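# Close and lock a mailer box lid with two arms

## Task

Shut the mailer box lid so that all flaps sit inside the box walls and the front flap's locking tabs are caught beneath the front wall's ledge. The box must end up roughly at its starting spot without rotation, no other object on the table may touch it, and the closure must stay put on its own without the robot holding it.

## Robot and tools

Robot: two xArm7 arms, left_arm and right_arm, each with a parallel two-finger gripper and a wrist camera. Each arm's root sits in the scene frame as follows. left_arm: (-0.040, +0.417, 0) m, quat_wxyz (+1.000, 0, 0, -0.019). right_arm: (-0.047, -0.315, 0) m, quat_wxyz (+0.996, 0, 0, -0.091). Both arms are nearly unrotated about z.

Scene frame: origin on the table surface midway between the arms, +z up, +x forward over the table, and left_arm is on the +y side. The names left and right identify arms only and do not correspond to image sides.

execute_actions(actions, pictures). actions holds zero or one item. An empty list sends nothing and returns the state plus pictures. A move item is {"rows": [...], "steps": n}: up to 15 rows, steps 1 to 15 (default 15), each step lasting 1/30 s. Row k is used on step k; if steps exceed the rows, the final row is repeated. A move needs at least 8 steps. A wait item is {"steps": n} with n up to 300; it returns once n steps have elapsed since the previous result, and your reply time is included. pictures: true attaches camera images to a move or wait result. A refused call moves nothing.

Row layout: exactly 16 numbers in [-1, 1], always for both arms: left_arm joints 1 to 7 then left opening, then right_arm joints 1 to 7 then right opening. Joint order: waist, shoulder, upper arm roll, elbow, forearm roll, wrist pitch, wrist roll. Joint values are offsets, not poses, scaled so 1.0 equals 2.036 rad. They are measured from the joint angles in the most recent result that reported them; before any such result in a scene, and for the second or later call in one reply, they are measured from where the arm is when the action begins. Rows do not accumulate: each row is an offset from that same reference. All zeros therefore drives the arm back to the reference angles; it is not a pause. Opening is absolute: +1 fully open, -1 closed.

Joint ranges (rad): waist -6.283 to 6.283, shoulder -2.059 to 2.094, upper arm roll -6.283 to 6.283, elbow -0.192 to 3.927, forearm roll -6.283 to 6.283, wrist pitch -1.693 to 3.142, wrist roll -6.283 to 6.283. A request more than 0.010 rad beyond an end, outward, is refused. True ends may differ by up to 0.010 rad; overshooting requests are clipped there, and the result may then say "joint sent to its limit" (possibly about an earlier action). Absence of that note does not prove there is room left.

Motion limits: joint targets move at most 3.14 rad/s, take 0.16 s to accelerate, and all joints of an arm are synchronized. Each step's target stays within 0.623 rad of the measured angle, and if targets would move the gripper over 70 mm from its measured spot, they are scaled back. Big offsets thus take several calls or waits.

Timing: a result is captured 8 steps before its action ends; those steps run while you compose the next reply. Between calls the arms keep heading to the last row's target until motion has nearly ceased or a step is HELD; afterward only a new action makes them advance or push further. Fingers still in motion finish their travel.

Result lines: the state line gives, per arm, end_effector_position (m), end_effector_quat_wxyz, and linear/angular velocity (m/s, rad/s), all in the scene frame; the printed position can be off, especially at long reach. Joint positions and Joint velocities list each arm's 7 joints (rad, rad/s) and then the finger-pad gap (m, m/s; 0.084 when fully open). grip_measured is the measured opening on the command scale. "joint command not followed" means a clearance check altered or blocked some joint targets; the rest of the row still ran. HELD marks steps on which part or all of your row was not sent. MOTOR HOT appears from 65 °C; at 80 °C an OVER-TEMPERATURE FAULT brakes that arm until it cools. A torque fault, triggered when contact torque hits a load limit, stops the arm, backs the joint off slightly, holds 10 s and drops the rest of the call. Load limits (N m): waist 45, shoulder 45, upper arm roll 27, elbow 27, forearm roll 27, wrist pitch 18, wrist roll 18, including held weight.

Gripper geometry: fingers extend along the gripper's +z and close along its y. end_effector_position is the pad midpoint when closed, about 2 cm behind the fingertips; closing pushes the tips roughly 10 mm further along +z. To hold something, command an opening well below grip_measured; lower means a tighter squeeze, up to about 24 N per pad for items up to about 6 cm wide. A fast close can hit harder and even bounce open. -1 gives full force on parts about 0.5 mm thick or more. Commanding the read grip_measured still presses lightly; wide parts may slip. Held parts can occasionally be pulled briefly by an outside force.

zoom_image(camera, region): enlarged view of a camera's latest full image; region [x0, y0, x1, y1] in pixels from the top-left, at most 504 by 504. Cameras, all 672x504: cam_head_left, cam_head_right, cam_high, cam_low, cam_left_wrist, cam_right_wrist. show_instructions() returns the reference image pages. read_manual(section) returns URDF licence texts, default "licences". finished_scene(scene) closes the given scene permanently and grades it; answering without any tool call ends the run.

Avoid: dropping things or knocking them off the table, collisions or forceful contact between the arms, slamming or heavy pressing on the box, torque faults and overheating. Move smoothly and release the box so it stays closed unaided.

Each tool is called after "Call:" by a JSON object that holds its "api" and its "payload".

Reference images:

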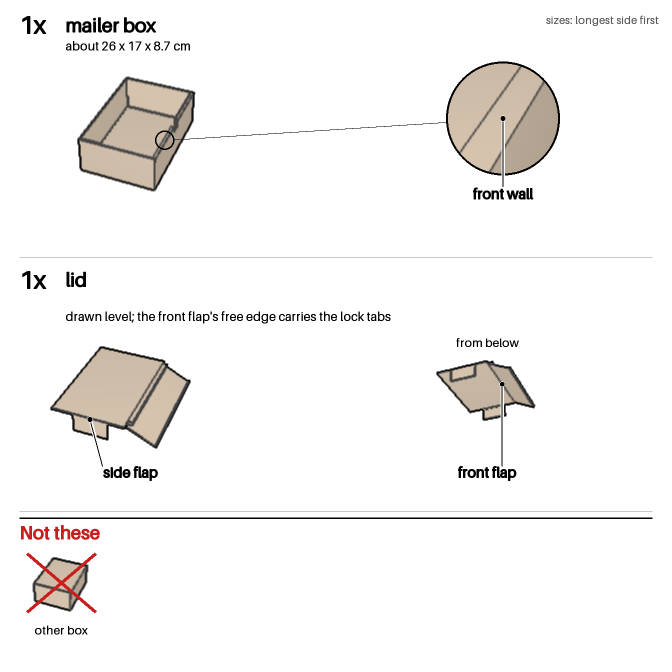

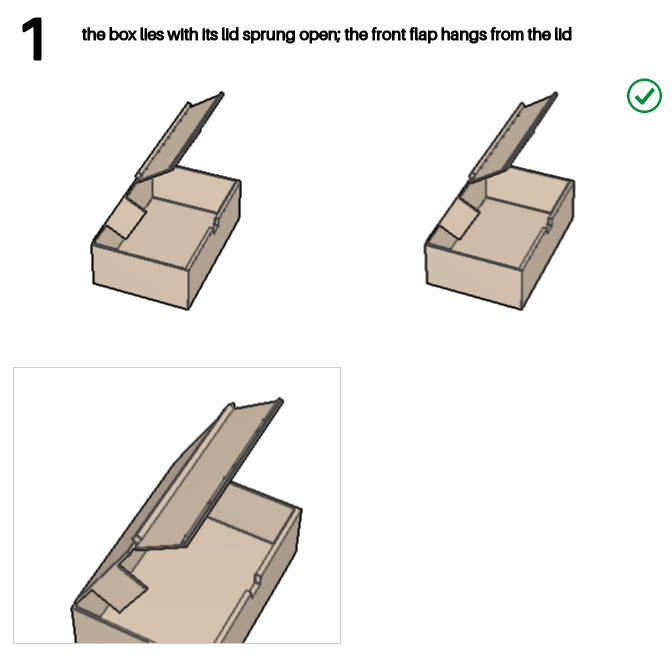

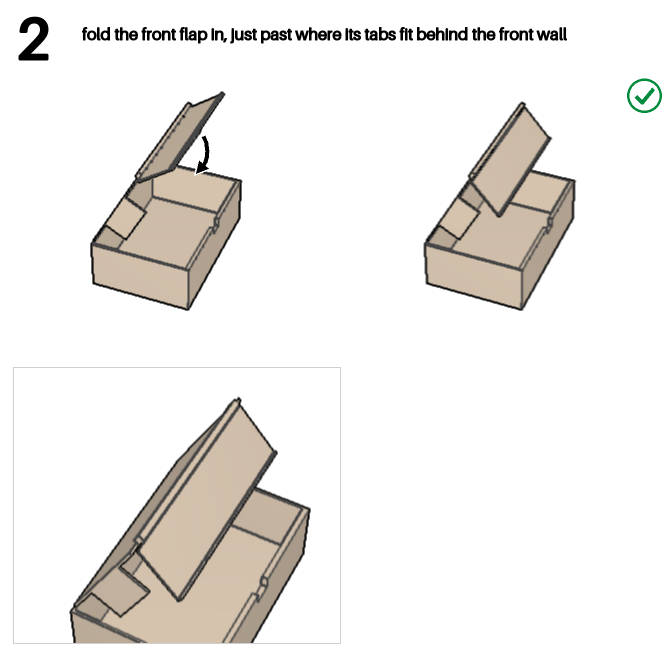

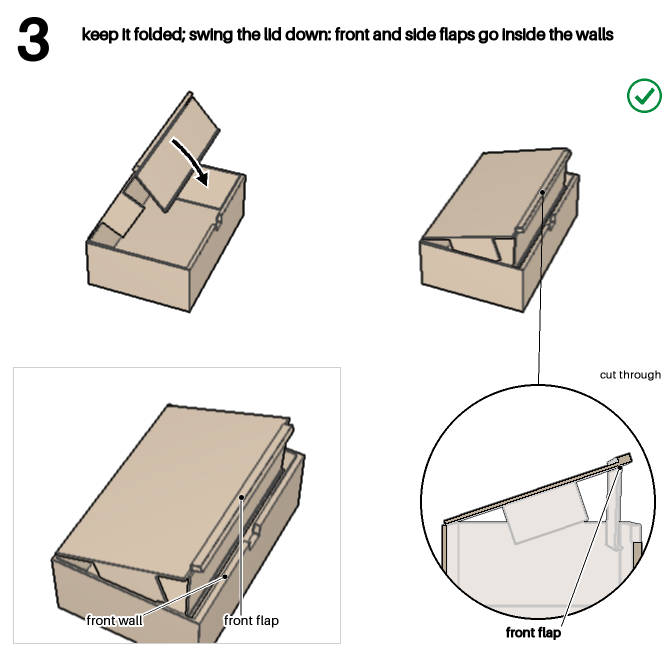

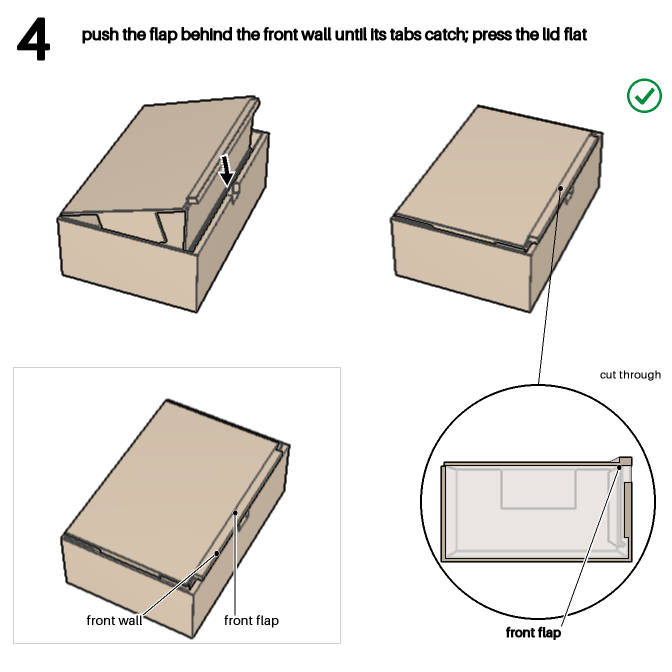

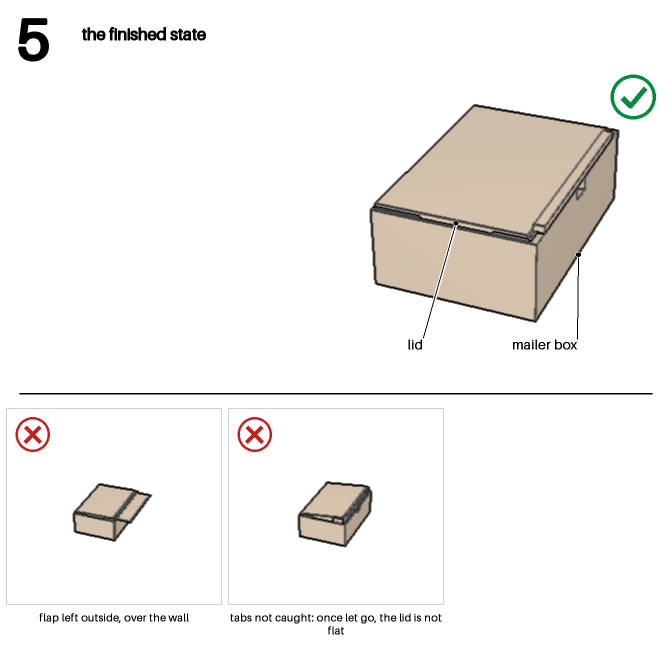

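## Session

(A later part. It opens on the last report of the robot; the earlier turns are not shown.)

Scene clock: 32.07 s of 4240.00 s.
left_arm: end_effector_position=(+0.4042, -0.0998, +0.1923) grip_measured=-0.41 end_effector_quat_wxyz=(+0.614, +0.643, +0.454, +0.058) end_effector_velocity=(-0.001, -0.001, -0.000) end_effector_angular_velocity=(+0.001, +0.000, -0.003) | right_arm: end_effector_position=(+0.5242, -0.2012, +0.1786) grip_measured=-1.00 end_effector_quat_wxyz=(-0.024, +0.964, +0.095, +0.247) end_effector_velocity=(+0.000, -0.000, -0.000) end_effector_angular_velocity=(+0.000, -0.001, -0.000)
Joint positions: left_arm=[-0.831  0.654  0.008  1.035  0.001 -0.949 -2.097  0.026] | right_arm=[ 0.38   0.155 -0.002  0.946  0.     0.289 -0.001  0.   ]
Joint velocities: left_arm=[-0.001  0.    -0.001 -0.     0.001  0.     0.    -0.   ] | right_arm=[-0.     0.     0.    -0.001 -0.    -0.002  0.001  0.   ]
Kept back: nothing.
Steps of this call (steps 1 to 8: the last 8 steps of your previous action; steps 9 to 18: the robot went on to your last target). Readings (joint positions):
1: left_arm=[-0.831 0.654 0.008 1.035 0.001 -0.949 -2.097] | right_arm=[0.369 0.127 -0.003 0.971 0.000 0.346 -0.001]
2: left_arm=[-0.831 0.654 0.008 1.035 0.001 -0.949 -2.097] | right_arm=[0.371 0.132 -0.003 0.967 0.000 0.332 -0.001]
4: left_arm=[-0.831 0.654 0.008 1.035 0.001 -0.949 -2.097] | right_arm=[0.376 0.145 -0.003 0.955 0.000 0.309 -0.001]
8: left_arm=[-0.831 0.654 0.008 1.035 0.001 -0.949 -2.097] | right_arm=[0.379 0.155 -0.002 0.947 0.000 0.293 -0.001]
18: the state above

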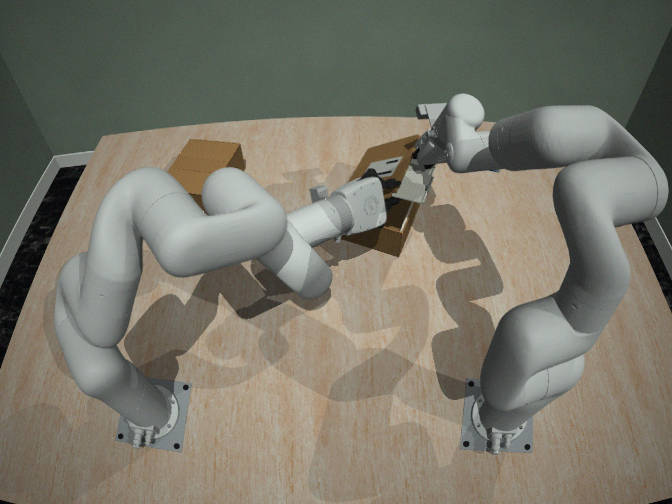

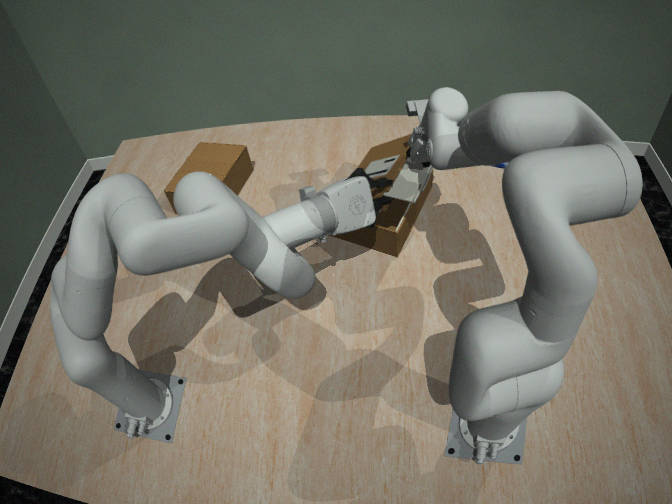

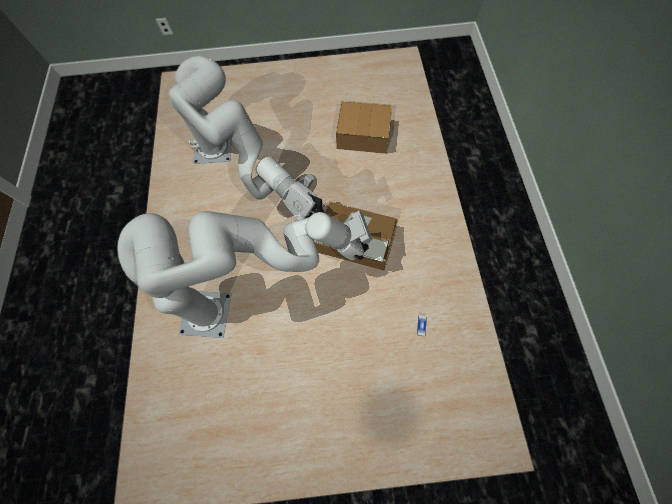

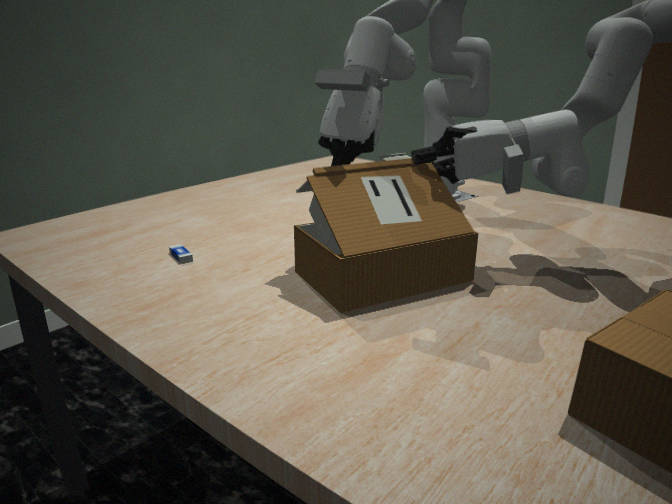

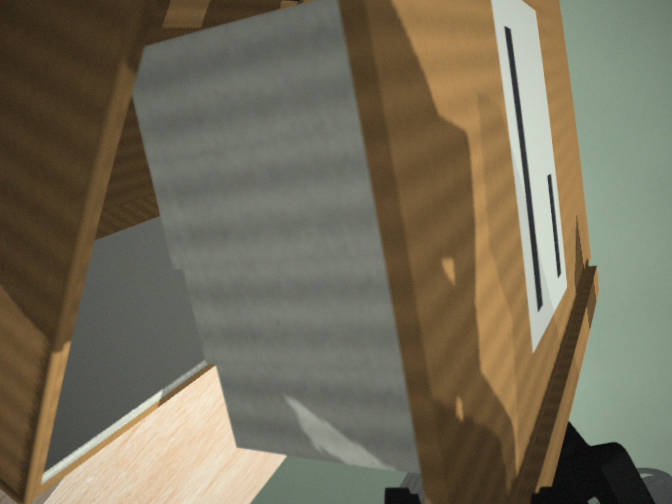

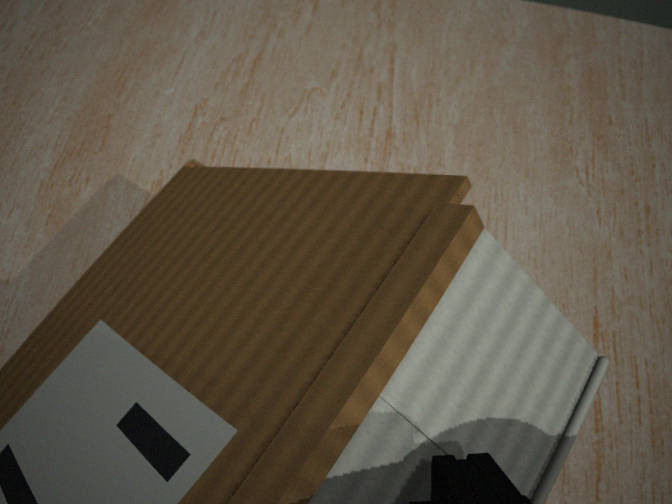

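Call:
{"api": "execute_actions", "payload": {"actions": [{"rows":[[0,0,0,0,0,0,0,-0.4,0.01,0.008,0,-0.006,0,-0.014,0,-1],[0,0,0,0,0,0,0,-0.4,0.01,0.008,0,-0.006,0,-0.014,0,-1],[0,0,0,0,0,0,0,-0.4,0.01,0.008,0,-0.006,0,-0.014,0,-1],[0,0,0,0,0,0,0,-0.4,0.01,0.008,0,-0.006,0,-0.014,0,-1],[0,0,0,0,0,0,0,-0.4,0.01,0.008,0,-0.006,0,-0.014,0,-1],[0,0,0,0,0,0,0,-0.4,0.02,0.016,0,-0.012,0,-0.028,0,-1]]}]}}

Call:
{"api": "execute_actions", "payload": {"actions": [{"steps":18}], "pictures": true}}

Call:
{"api": "zoom_image", "payload": {"camera": "cam_head_left", "region": [300,100,500,280]}}

Scene clock: 32.73 s of 4240.00 s.
left_arm: end_effector_position=(+0.4041, -0.0997, +0.1920) grip_measured=-0.41 end_effector_quat_wxyz=(+0.614, +0.643, +0.454, +0.058) end_effector_velocity=(+0.000, +0.000, -0.001) end_effector_angular_velocity=(+0.001, +0.001, +0.000) | right_arm: end_effector_position=(+0.5211, -0.1903, +0.1682) grip_measured=-1.00 end_effector_quat_wxyz=(-0.026, +0.963, +0.105, +0.247) end_effector_velocity=(-0.003, +0.061, -0.043) end_effector_angular_velocity=(+0.011, -0.067, +0.103)
Joint positions: left_arm=[-0.831  0.654  0.008  1.034  0.001 -0.949 -2.097  0.026] | right_arm=[ 0.4    0.172 -0.003  0.933  0.     0.259 -0.001  0.   ]
Joint velocities: left_arm=[-0.     0.001  0.     0.    -0.001  0.     0.    -0.   ] | right_arm=[ 0.138  0.099 -0.033 -0.056  0.003 -0.222  0.     0.   ]
Steps of this call (steps 1 to 13: the robot went on to your last target; steps 14 to 20: the first 7 steps of this action). Readings (joint positions):
14: left_arm=[-0.831 0.654 0.008 1.035 0.001 -0.949 -2.097] | right_arm=[0.380 0.156 -0.002 0.946 0.000 0.289 -0.001]
15: left_arm=[-0.831 0.654 0.008 1.035 0.001 -0.949 -2.097] | right_arm=[0.382 0.157 -0.003 0.945 0.000 0.284 -0.001]
17: left_arm=[-0.831 0.654 0.008 1.035 0.001 -0.949 -2.097] | right_arm=[0.390 0.164 -0.004 0.940 0.000 0.273 -0.001]
20: the state above

Scene clock: 33.33 s of 4240.00 s.
left_arm: end_effector_position=(+0.4042, -0.0999, +0.1924) grip_measured=-0.41 end_effector_quat_wxyz=(+0.614, +0.643, +0.454, +0.058) end_effector_velocity=(+0.001, +0.001, -0.001) end_effector_angular_velocity=(+0.001, +0.001, +0.002) | right_arm: end_effector_position=(+0.5171, -0.1785, +0.1586) grip_measured=-1.00 end_effector_quat_wxyz=(-0.029, +0.962, +0.115, +0.246) end_effector_velocity=(+0.001, +0.000, +0.000) end_effector_angular_velocity=(+0.001, -0.002, -0.000)
Joint positions: left_arm=[-0.831  0.654  0.008  1.035  0.001 -0.949 -2.097  0.026] | right_arm=[ 0.42   0.188 -0.002  0.922  0.     0.232 -0.001  0.   ]
Joint velocities: left_arm=[ 0.001  0.001  0.001 -0.001 -0.001  0.    -0.     0.   ] | right_arm=[ 0.     0.001 -0.001  0.     0.    -0.003 -0.     0.   ]
Kept back: nothing.
Steps of this call (steps 1 to 8: the last 8 steps of your previous action; steps 9 to 18: the robot went on to your last target). Readings (joint positions):
1: left_arm=[-0.831 0.654 0.008 1.035 0.001 -0.949 -2.097] | right_arm=[0.405 0.176 -0.004 0.931 0.000 0.252 -0.001]
2: left_arm=[-0.831 0.654 0.008 1.035 0.001 -0.949 -2.097] | right_arm=[0.410 0.180 -0.004 0.928 0.000 0.246 -0.001]
4: left_arm=[-0.831 0.654 0.008 1.035 0.001 -0.949 -2.097] | right_arm=[0.416 0.185 -0.002 0.923 0.000 0.239 -0.001]
8: left_arm=[-0.831 0.654 0.008 1.035 0.001 -0.949 -2.097] | right_arm=[0.420 0.188 -0.001 0.921 0.000 0.234 -0.002]
18: the state above

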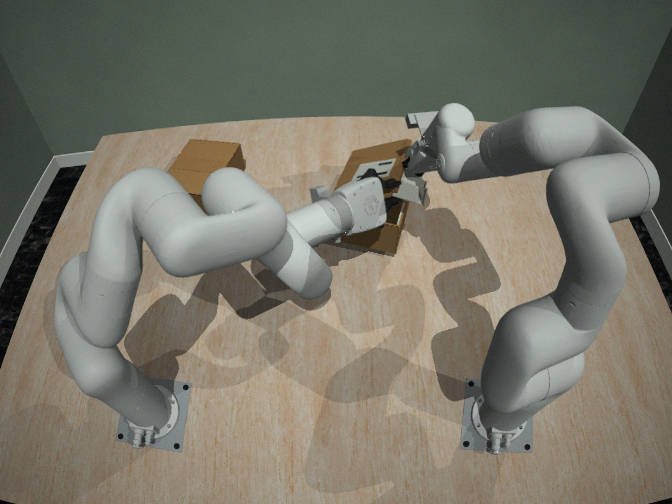

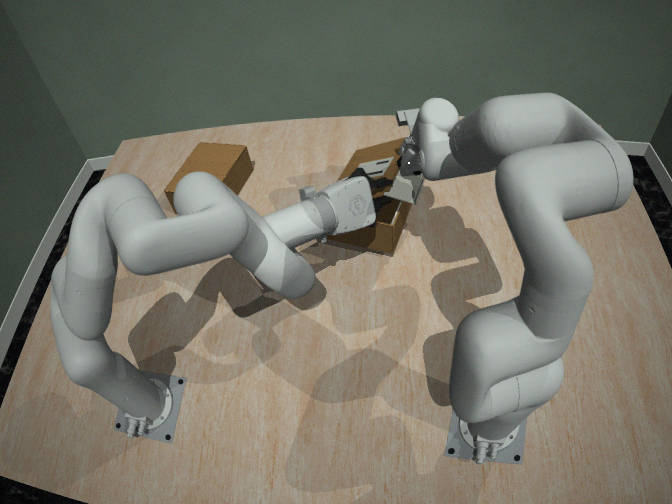

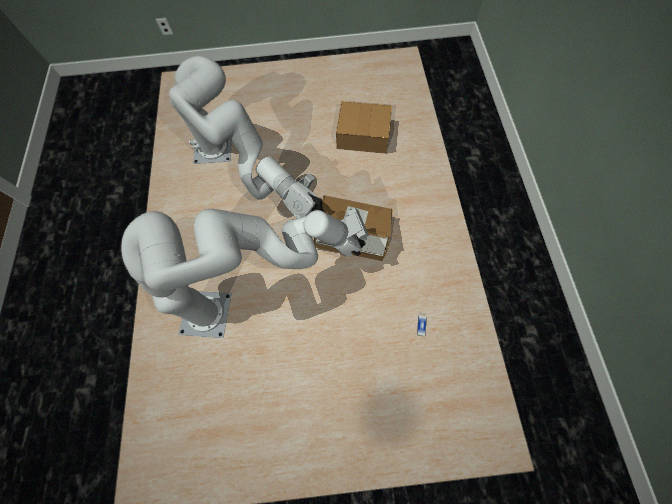

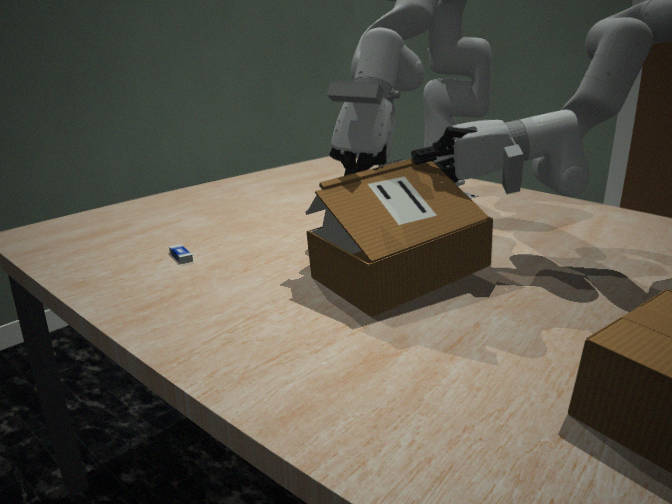

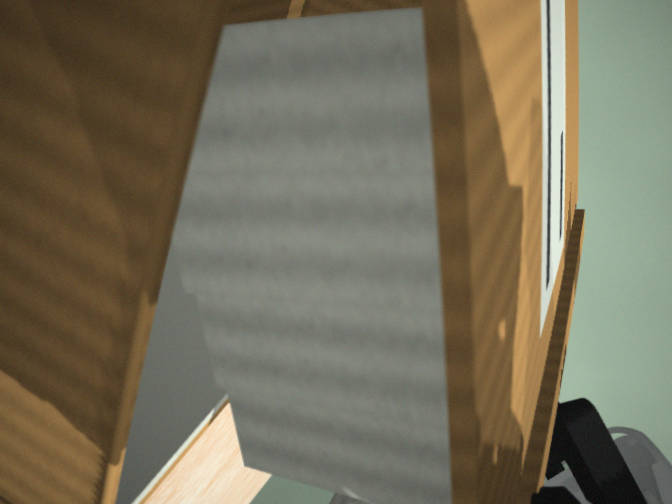

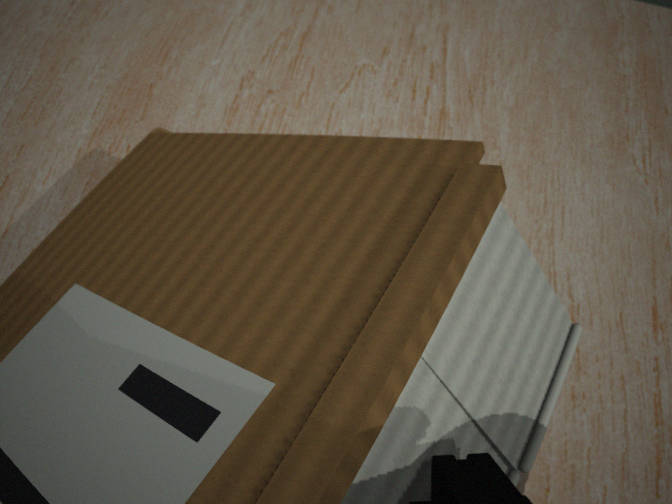

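Region (300, 100, 500, 280) of cam_head_left's 672x504 image, scaled by 2.520, with more detail than that image has; it fills the top 454 rows of this view, and the rest is white.

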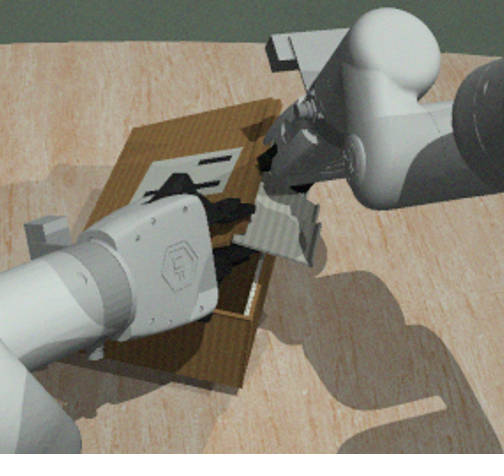

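Call:
{"api": "execute_actions", "payload": {"actions": [{"rows":[[0,0,0,0,0,0,0,0.2,-0.03,-0.04,0,0.04,0,0.08,0,-1]]}]}}

Call:
{"api": "execute_actions", "payload": {"actions": [{"rows":[[0,-0.075,0,-0.215,0,-0.125,0,0.2,-0.127,-0.176,0,-0.04,0,0.38,0,-1]]}]}}

Call:
{"api": "execute_actions", "payload": {"actions": [{"steps":30}], "pictures": true}}

Scene clock: 34.53 s of 4240.00 s.
left_arm: end_effector_position=(+0.4041, -0.1004, +0.1934) grip_measured=+0.18 end_effector_quat_wxyz=(+0.615, +0.642, +0.453, +0.058) end_effector_velocity=(+0.003, +0.002, +0.002) end_effector_angular_velocity=(+0.001, -0.002, +0.006) | right_arm: end_effector_position=(+0.5316, -0.2079, +0.2104) grip_measured=-1.00 end_effector_quat_wxyz=(-0.023, +0.963, +0.089, +0.252) end_effector_velocity=(+0.089, -0.153, +0.269) end_effector_angular_velocity=(+0.041, -0.241, -0.285)
Joint positions: left_arm=[-0.831  0.653  0.008  1.036  0.002 -0.95  -2.097  0.052] | right_arm=[ 0.369  0.117 -0.005  0.994  0.     0.365 -0.001  0.   ]
Joint velocities: left_arm=[ 0.001 -0.003  0.004  0.001 -0.002  0.003  0.     0.01 ] | right_arm=[-0.203 -0.3   -0.08   0.33   0.005  0.386  0.     0.   ]
Steps of this call (steps 1 to 15: the robot went on to your last target; steps 16 to 29: nothing new was sent; steps 30 to 36: the first 7 steps of this action). Readings (joint positions):
30: left_arm=[-0.831 0.654 0.008 1.035 0.001 -0.949 -2.097] | right_arm=[0.420 0.188 -0.002 0.922 0.000 0.233 -0.001]
31: left_arm=[-0.830 0.654 0.008 1.035 0.001 -0.949 -2.097] | right_arm=[0.418 0.185 -0.001 0.924 0.000 0.241 -0.001]
33: left_arm=[-0.831 0.654 0.008 1.035 0.001 -0.949 -2.097] | right_arm=[0.401 0.163 0.002 0.944 -0.000 0.294 -0.001]
36: the state above

Scene clock: 35.03 s of 4240.00 s.
left_arm: end_effector_position=(+0.3670, -0.0568, +0.1793) grip_measured=+0.19 end_effector_quat_wxyz=(+0.608, +0.646, +0.457, +0.057) end_effector_velocity=(-0.256, +0.311, -0.101) end_effector_angular_velocity=(+0.129, +0.111, +0.014) | right_arm: end_effector_position=(+0.4938, -0.2621, +0.2287) grip_measured=-1.00 end_effector_quat_wxyz=(-0.009, +0.981, +0.048, +0.190) end_effector_velocity=(-0.254, -0.348, +0.109) end_effector_angular_velocity=(-0.069, +0.755, -0.593)
Joint positions: left_arm=[-0.831  0.58   0.008  0.823  0.002 -1.072 -2.097  0.052] | right_arm=[ 0.28  -0.003 -0.002  0.977  0.     0.597 -0.001  0.   ]
Joint velocities: left_arm=[ 0.004 -0.469  0.005 -1.435 -0.003 -0.796  0.001  0.   ] | right_arm=[-0.519 -0.706 -0.072 -0.105  0.002  1.36   0.     0.   ]
Steps of this call (steps 1 to 8: the last 8 steps of your previous action; steps 9 to 15: the first 7 steps of this action, its rows measured from where the robot was after step 8). Readings (joint positions):
8: left_arm=[-0.831 0.654 0.008 1.035 0.001 -0.949 -2.097] | right_arm=[0.360 0.108 -0.001 1.000 0.000 0.395 -0.001]
9: left_arm=[-0.831 0.654 0.008 1.035 0.001 -0.950 -2.097] | right_arm=[0.360 0.107 -0.001 1.001 0.000 0.396 -0.001]
10: left_arm=[-0.831 0.651 0.008 1.028 0.001 -0.954 -2.097] | right_arm=[0.357 0.104 -0.000 1.001 0.000 0.404 -0.001]
12: left_arm=[-0.831 0.631 0.008 0.973 0.002 -0.989 -2.097] | right_arm=[0.336 0.074 0.003 0.991 -0.000 0.462 -0.002]
15: the state above

Scene clock: 36.03 s of 4240.00 s.
left_arm: end_effector_position=(+0.3249, -0.0071, +0.1713) grip_measured=+0.19 end_effector_quat_wxyz=(+0.603, +0.650, +0.460, +0.057) end_effector_velocity=(+0.001, +0.001, -0.000) end_effector_angular_velocity=(+0.001, -0.000, +0.002) | right_arm: end_effector_position=(+0.3513, -0.3466, +0.2498) grip_measured=-1.00 end_effector_quat_wxyz=(-0.000, +0.999, -0.040, +0.000) end_effector_velocity=(-0.000, -0.000, -0.000) end_effector_angular_velocity=(+0.000, +0.001, -0.001)
Joint positions: left_arm=[-0.831  0.501  0.008  0.598  0.001 -1.204 -2.097  0.052] | right_arm=[ 0.102 -0.25  -0.001  0.919  0.     1.168 -0.001  0.   ]
Joint velocities: left_arm=[ 0.    -0.     0.001 -0.    -0.001  0.     0.     0.   ] | right_arm=[-0.     0.    -0.001 -0.     0.     0.     0.     0.   ]
Kept back: nothing.
Steps of this call (steps 1 to 8: the last 8 steps of your previous action; steps 9 to 30: the robot went on to your last target). Readings (joint positions):
1: left_arm=[-0.831 0.565 0.008 0.777 0.001 -1.098 -2.097] | right_arm=[0.264 -0.025 -0.004 0.973 0.000 0.643 -0.001]
2: left_arm=[-0.831 0.550 0.008 0.733 0.001 -1.123 -2.097] | right_arm=[0.249 -0.046 -0.004 0.968 0.000 0.690 -0.001]
4: left_arm=[-0.831 0.524 0.008 0.660 0.001 -1.165 -2.097] | right_arm=[0.220 -0.086 -0.002 0.957 0.000 0.786 -0.001]
8: left_arm=[-0.831 0.505 0.008 0.607 0.001 -1.198 -2.097] | right_arm=[0.162 -0.167 -0.001 0.938 0.000 0.973 -0.001]
30: the state above

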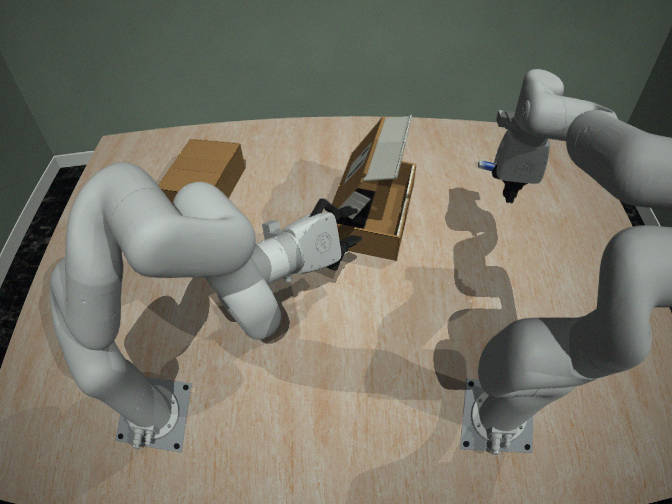

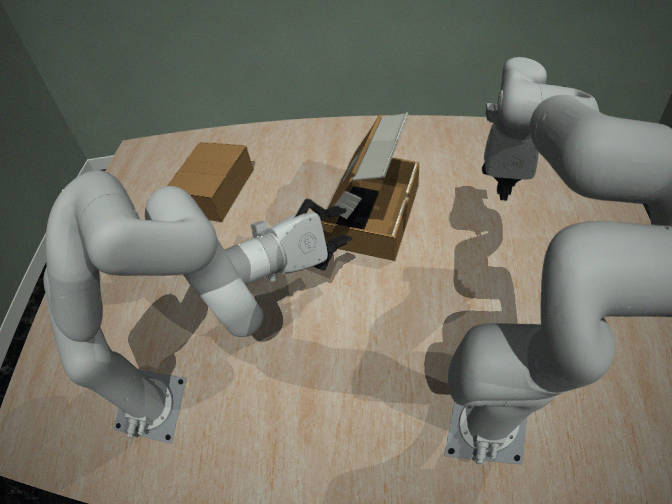

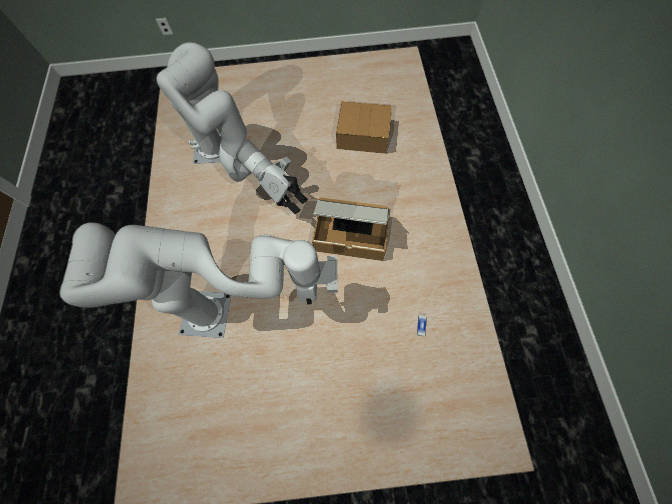

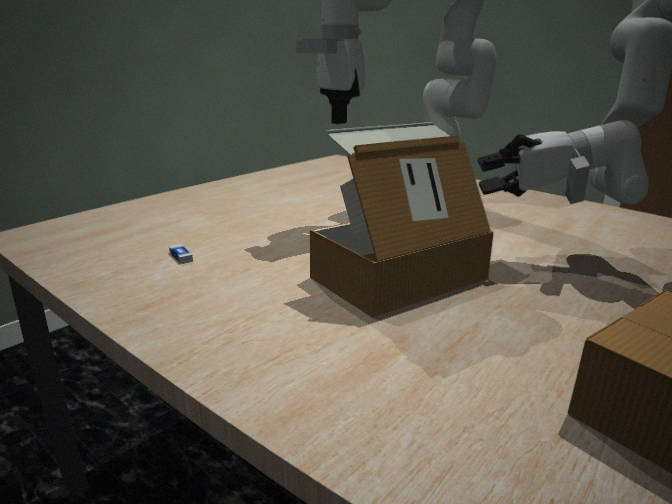

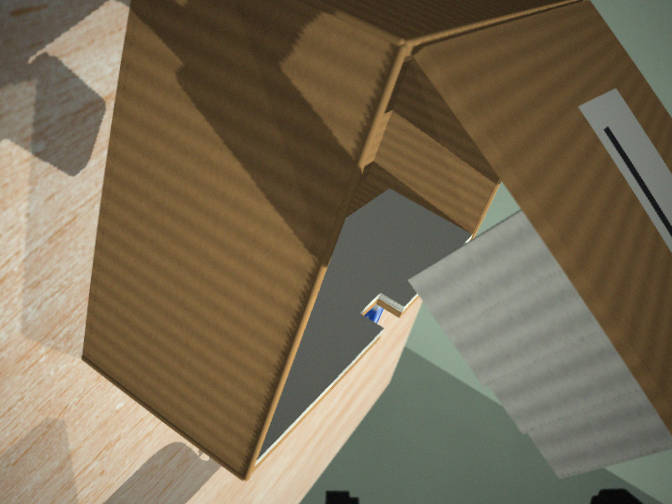

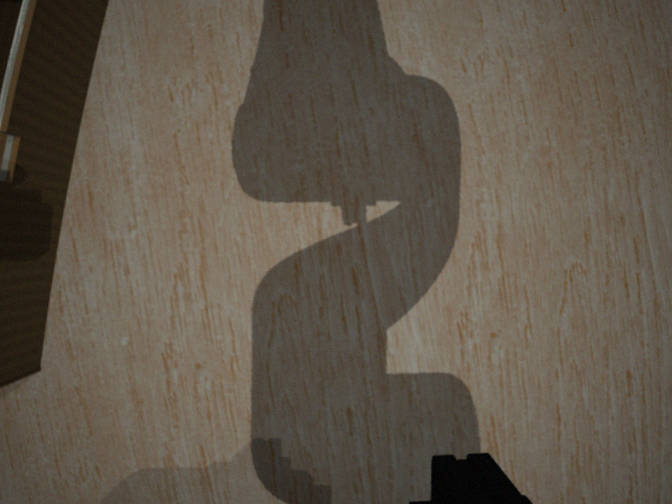

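Call:
{"api": "execute_actions", "payload": {"actions": [{"rows":[[-0.208,0,0,0,0,0,0,0.2,0,0,0,0,0,0,0,-1]]}]}}

Call:
{"api": "execute_actions", "payload": {"actions": [{"steps":20}]}}

Call:
{"api": "execute_actions", "payload": {"actions": [{"rows":[[0,0.142,0,0.317,-0.472,-0.046,0.269,0.2,0,0,0,0,0,0,0,-1]]}]}}

Call:
{"api": "execute_actions", "payload": {"actions": [{"steps":30}], "pictures": true}}

Scene clock: 38.77 s of 4240.00 s.
left_arm: end_effector_position=(+0.2622, -0.0539, +0.1714) grip_measured=+0.19 end_effector_quat_wxyz=(+0.605, +0.680, +0.413, +0.014) end_effector_velocity=(-0.388, -0.248, -0.000) end_effector_angular_velocity=(-0.004, +0.008, -0.822) | right_arm: end_effector_position=(+0.3513, -0.3466, +0.2498) grip_measured=-1.00 end_effector_quat_wxyz=(-0.000, +0.999, -0.040, +0.000) end_effector_velocity=(+0.000, +0.000, -0.000) end_effector_angular_velocity=(-0.000, -0.000, -0.000)
Joint positions: left_arm=[-0.969  0.501  0.006  0.598  0.002 -1.204 -2.097  0.052] | right_arm=[ 0.102 -0.25  -0.001  0.919  0.     1.169 -0.001  0.   ]
Joint velocities: left_arm=[-0.802 -0.001 -0.02  -0.002  0.004 -0.     0.     0.   ] | right_arm=[ 0.     0.     0.    -0.    -0.    -0.001  0.001  0.   ]
Steps of this call (steps 1 to 15: the robot went on to your last target; steps 16 to 75: nothing new was sent; steps 76 to 82: the first 7 steps of this action). Readings (joint positions):
76: left_arm=[-0.831 0.501 0.008 0.598 0.001 -1.204 -2.097] | right_arm=[0.102 -0.250 -0.001 0.919 0.000 1.169 -0.001]
77: left_arm=[-0.837 0.501 0.010 0.598 0.001 -1.204 -2.097] | right_arm=[0.102 -0.250 -0.001 0.919 0.000 1.169 -0.001]
79: left_arm=[-0.881 0.501 0.014 0.598 0.000 -1.204 -2.097] | right_arm=[0.102 -0.250 -0.001 0.919 0.000 1.169 -0.001]
82: the state above

Scene clock: 39.43 s of 4240.00 s.
left_arm: end_effector_position=(+0.1198, -0.1191, +0.1713) grip_measured=+0.19 end_effector_quat_wxyz=(+0.601, +0.732, +0.314, -0.070) end_effector_velocity=(-0.009, -0.003, +0.000) end_effector_angular_velocity=(-0.002, +0.003, -0.018) | right_arm: end_effector_position=(+0.3513, -0.3466, +0.2498) grip_measured=-1.00 end_effector_quat_wxyz=(-0.000, +0.999, -0.040, +0.000) end_effector_velocity=(-0.000, -0.000, +0.000) end_effector_angular_velocity=(-0.000, -0.001, -0.001)
Joint positions: left_arm=[-1.253  0.501  0.009  0.597  0.001 -1.204 -2.097  0.052] | right_arm=[ 0.102 -0.25  -0.001  0.919  0.     1.168 -0.001  0.   ]
Joint velocities: left_arm=[-0.009 -0.    -0.008  0.001  0.002  0.    -0.    -0.   ] | right_arm=[-0.001 -0.001 -0.    -0.    -0.     0.    -0.     0.   ]
Kept back: nothing.
Steps of this call (steps 1 to 8: the last 8 steps of your previous action; steps 9 to 20: the robot went on to your last target). Readings (joint positions):
1: left_arm=[-0.995 0.501 0.007 0.598 0.002 -1.204 -2.097] | right_arm=[0.102 -0.250 -0.001 0.919 0.000 1.169 -0.001]
2: left_arm=[-1.022 0.501 0.007 0.598 0.002 -1.204 -2.097] | right_arm=[0.102 -0.250 -0.001 0.919 0.000 1.168 -0.001]
4: left_arm=[-1.075 0.501 0.008 0.598 0.002 -1.204 -2.097] | right_arm=[0.102 -0.250 -0.001 0.919 0.000 1.168 -0.001]
8: left_arm=[-1.182 0.501 0.007 0.598 0.002 -1.204 -2.097] | right_arm=[0.102 -0.250 -0.001 0.919 0.000 1.168 -0.001]
20: the state above

Scene clock: 39.67 s of 4240.00 s.
left_arm: end_effector_position=(+0.1796, -0.1477, +0.2007) grip_measured=+0.19 end_effector_quat_wxyz=(+0.654, +0.686, +0.318, +0.023) end_effector_velocity=(+0.393, -0.114, +0.187) end_effector_angular_velocity=(-0.416, -0.869, +1.156) | right_arm: end_effector_position=(+0.3513, -0.3466, +0.2498) grip_measured=-1.00 end_effector_quat_wxyz=(-0.000, +0.999, -0.040, +0.000) end_effector_velocity=(-0.001, +0.001, +0.000) end_effector_angular_velocity=(+0.000, +0.001, +0.001)
Joint positions: left_arm=[-1.253  0.585  0.009  0.783 -0.189 -1.231 -1.938  0.052] | right_arm=[ 0.102 -0.25  -0.001  0.919  0.     1.168 -0.001  0.   ]
Joint velocities: left_arm=[ 0.008  0.505  0.01   1.154 -1.303 -0.164  0.956  0.   ] | right_arm=[ 0.001 -0.001 -0.    -0.001  0.     0.002  0.     0.   ]
Steps of this call (steps 1 to 7: the first 7 steps of this action). Readings (joint positions):
1: left_arm=[-1.253 0.501 0.009 0.598 0.001 -1.204 -2.096] | right_arm=[0.102 -0.250 -0.001 0.919 0.000 1.168 -0.001]
2: left_arm=[-1.253 0.504 0.008 0.604 -0.006 -1.205 -2.089] | right_arm=[0.102 -0.250 -0.001 0.919 0.000 1.168 -0.001]
4: left_arm=[-1.254 0.530 0.007 0.657 -0.062 -1.214 -2.040] | right_arm=[0.102 -0.250 -0.001 0.919 0.000 1.168 -0.001]
7: the state above

Scene clock: 40.67 s of 4240.00 s.
left_arm: end_effector_position=(+0.3361, -0.0951, +0.2338) grip_measured=+0.19 end_effector_quat_wxyz=(+0.645, +0.508, +0.490, +0.294) end_effector_velocity=(-0.000, +0.000, -0.001) end_effector_angular_velocity=(+0.000, +0.002, +0.001) | right_arm: end_effector_position=(+0.3513, -0.3466, +0.2498) grip_measured=-1.00 end_effector_quat_wxyz=(-0.000, +0.999, -0.040, +0.000) end_effector_velocity=(+0.000, +0.000, -0.001) end_effector_angular_velocity=(+0.000, +0.001, -0.000)
Joint positions: left_arm=[-1.253  0.79   0.009  1.243 -0.959 -1.297 -1.549  0.052] | right_arm=[ 0.102 -0.25  -0.001  0.919  0.     1.168 -0.001  0.   ]
Joint velocities: left_arm=[-0.     0.001 -0.001  0.001 -0.003  0.001  0.001 -0.   ] | right_arm=[ 0.     0.002  0.    -0.     0.    -0.001  0.     0.   ]
Kept back: nothing.
Steps of this call (steps 1 to 8: the last 8 steps of your previous action; steps 9 to 30: the robot went on to your last target). Readings (joint positions):
1: left_arm=[-1.252 0.602 0.009 0.821 -0.233 -1.236 -1.906] | right_arm=[0.102 -0.250 -0.001 0.919 0.000 1.168 -0.001]
2: left_arm=[-1.253 0.618 0.009 0.857 -0.281 -1.242 -1.875] | right_arm=[0.102 -0.250 -0.001 0.919 0.000 1.168 -0.001]
4: left_arm=[-1.253 0.651 0.009 0.930 -0.386 -1.252 -1.814] | right_arm=[0.102 -0.250 -0.001 0.919 0.000 1.168 -0.001]
8: left_arm=[-1.252 0.712 0.009 1.068 -0.633 -1.272 -1.697] | right_arm=[0.102 -0.250 -0.001 0.919 0.000 1.168 -0.001]
30: the state above

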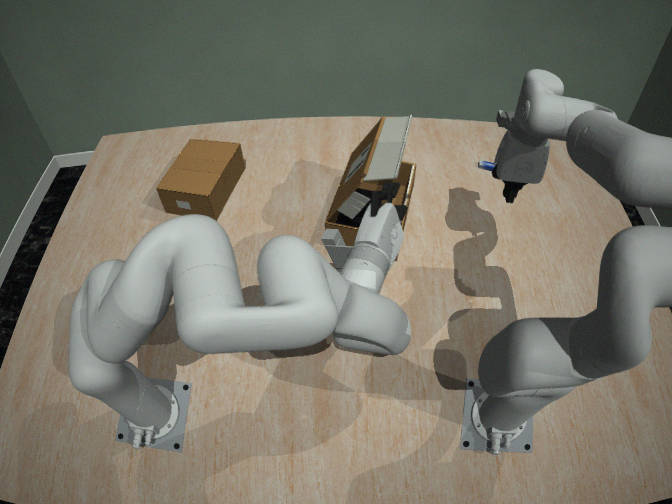

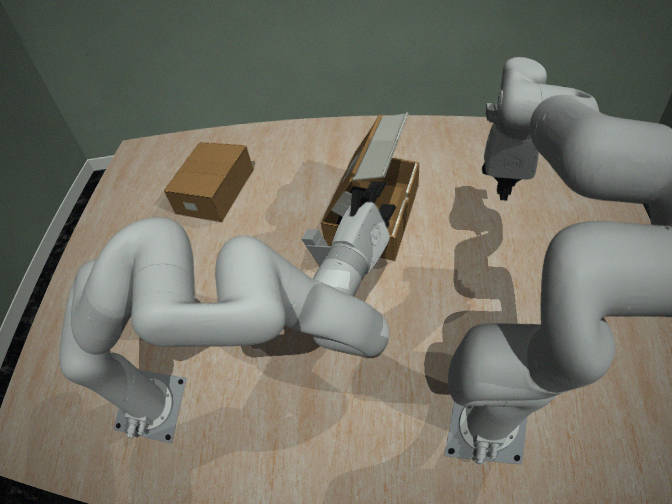

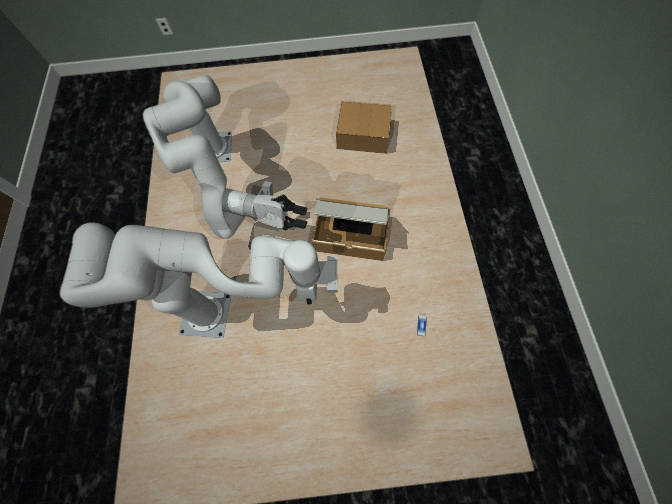

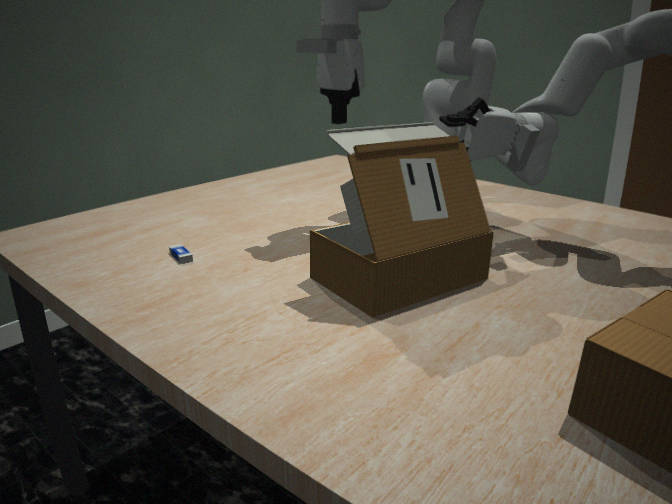

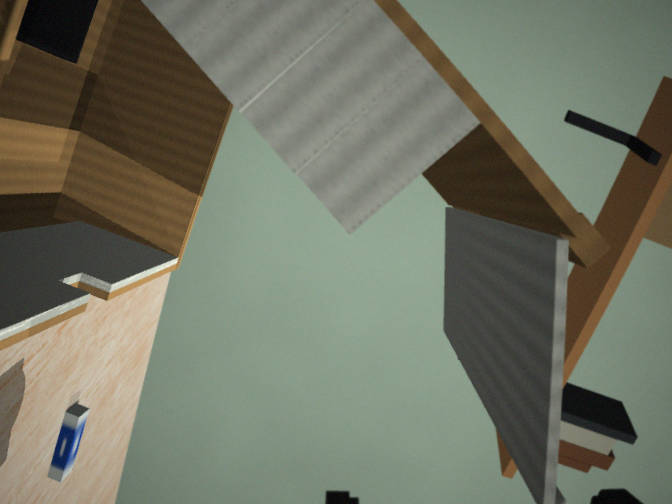

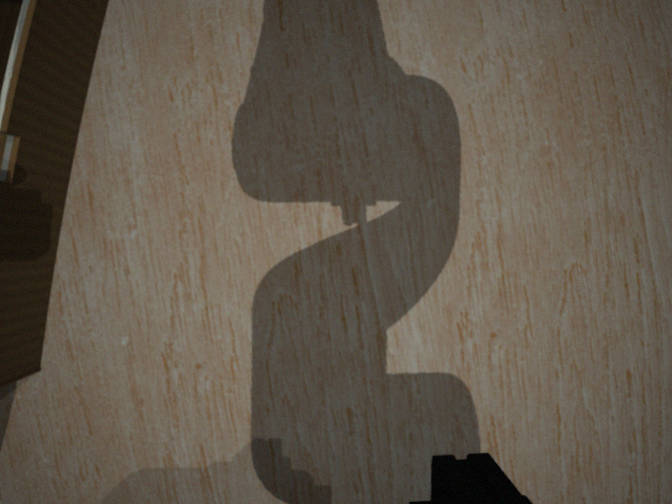

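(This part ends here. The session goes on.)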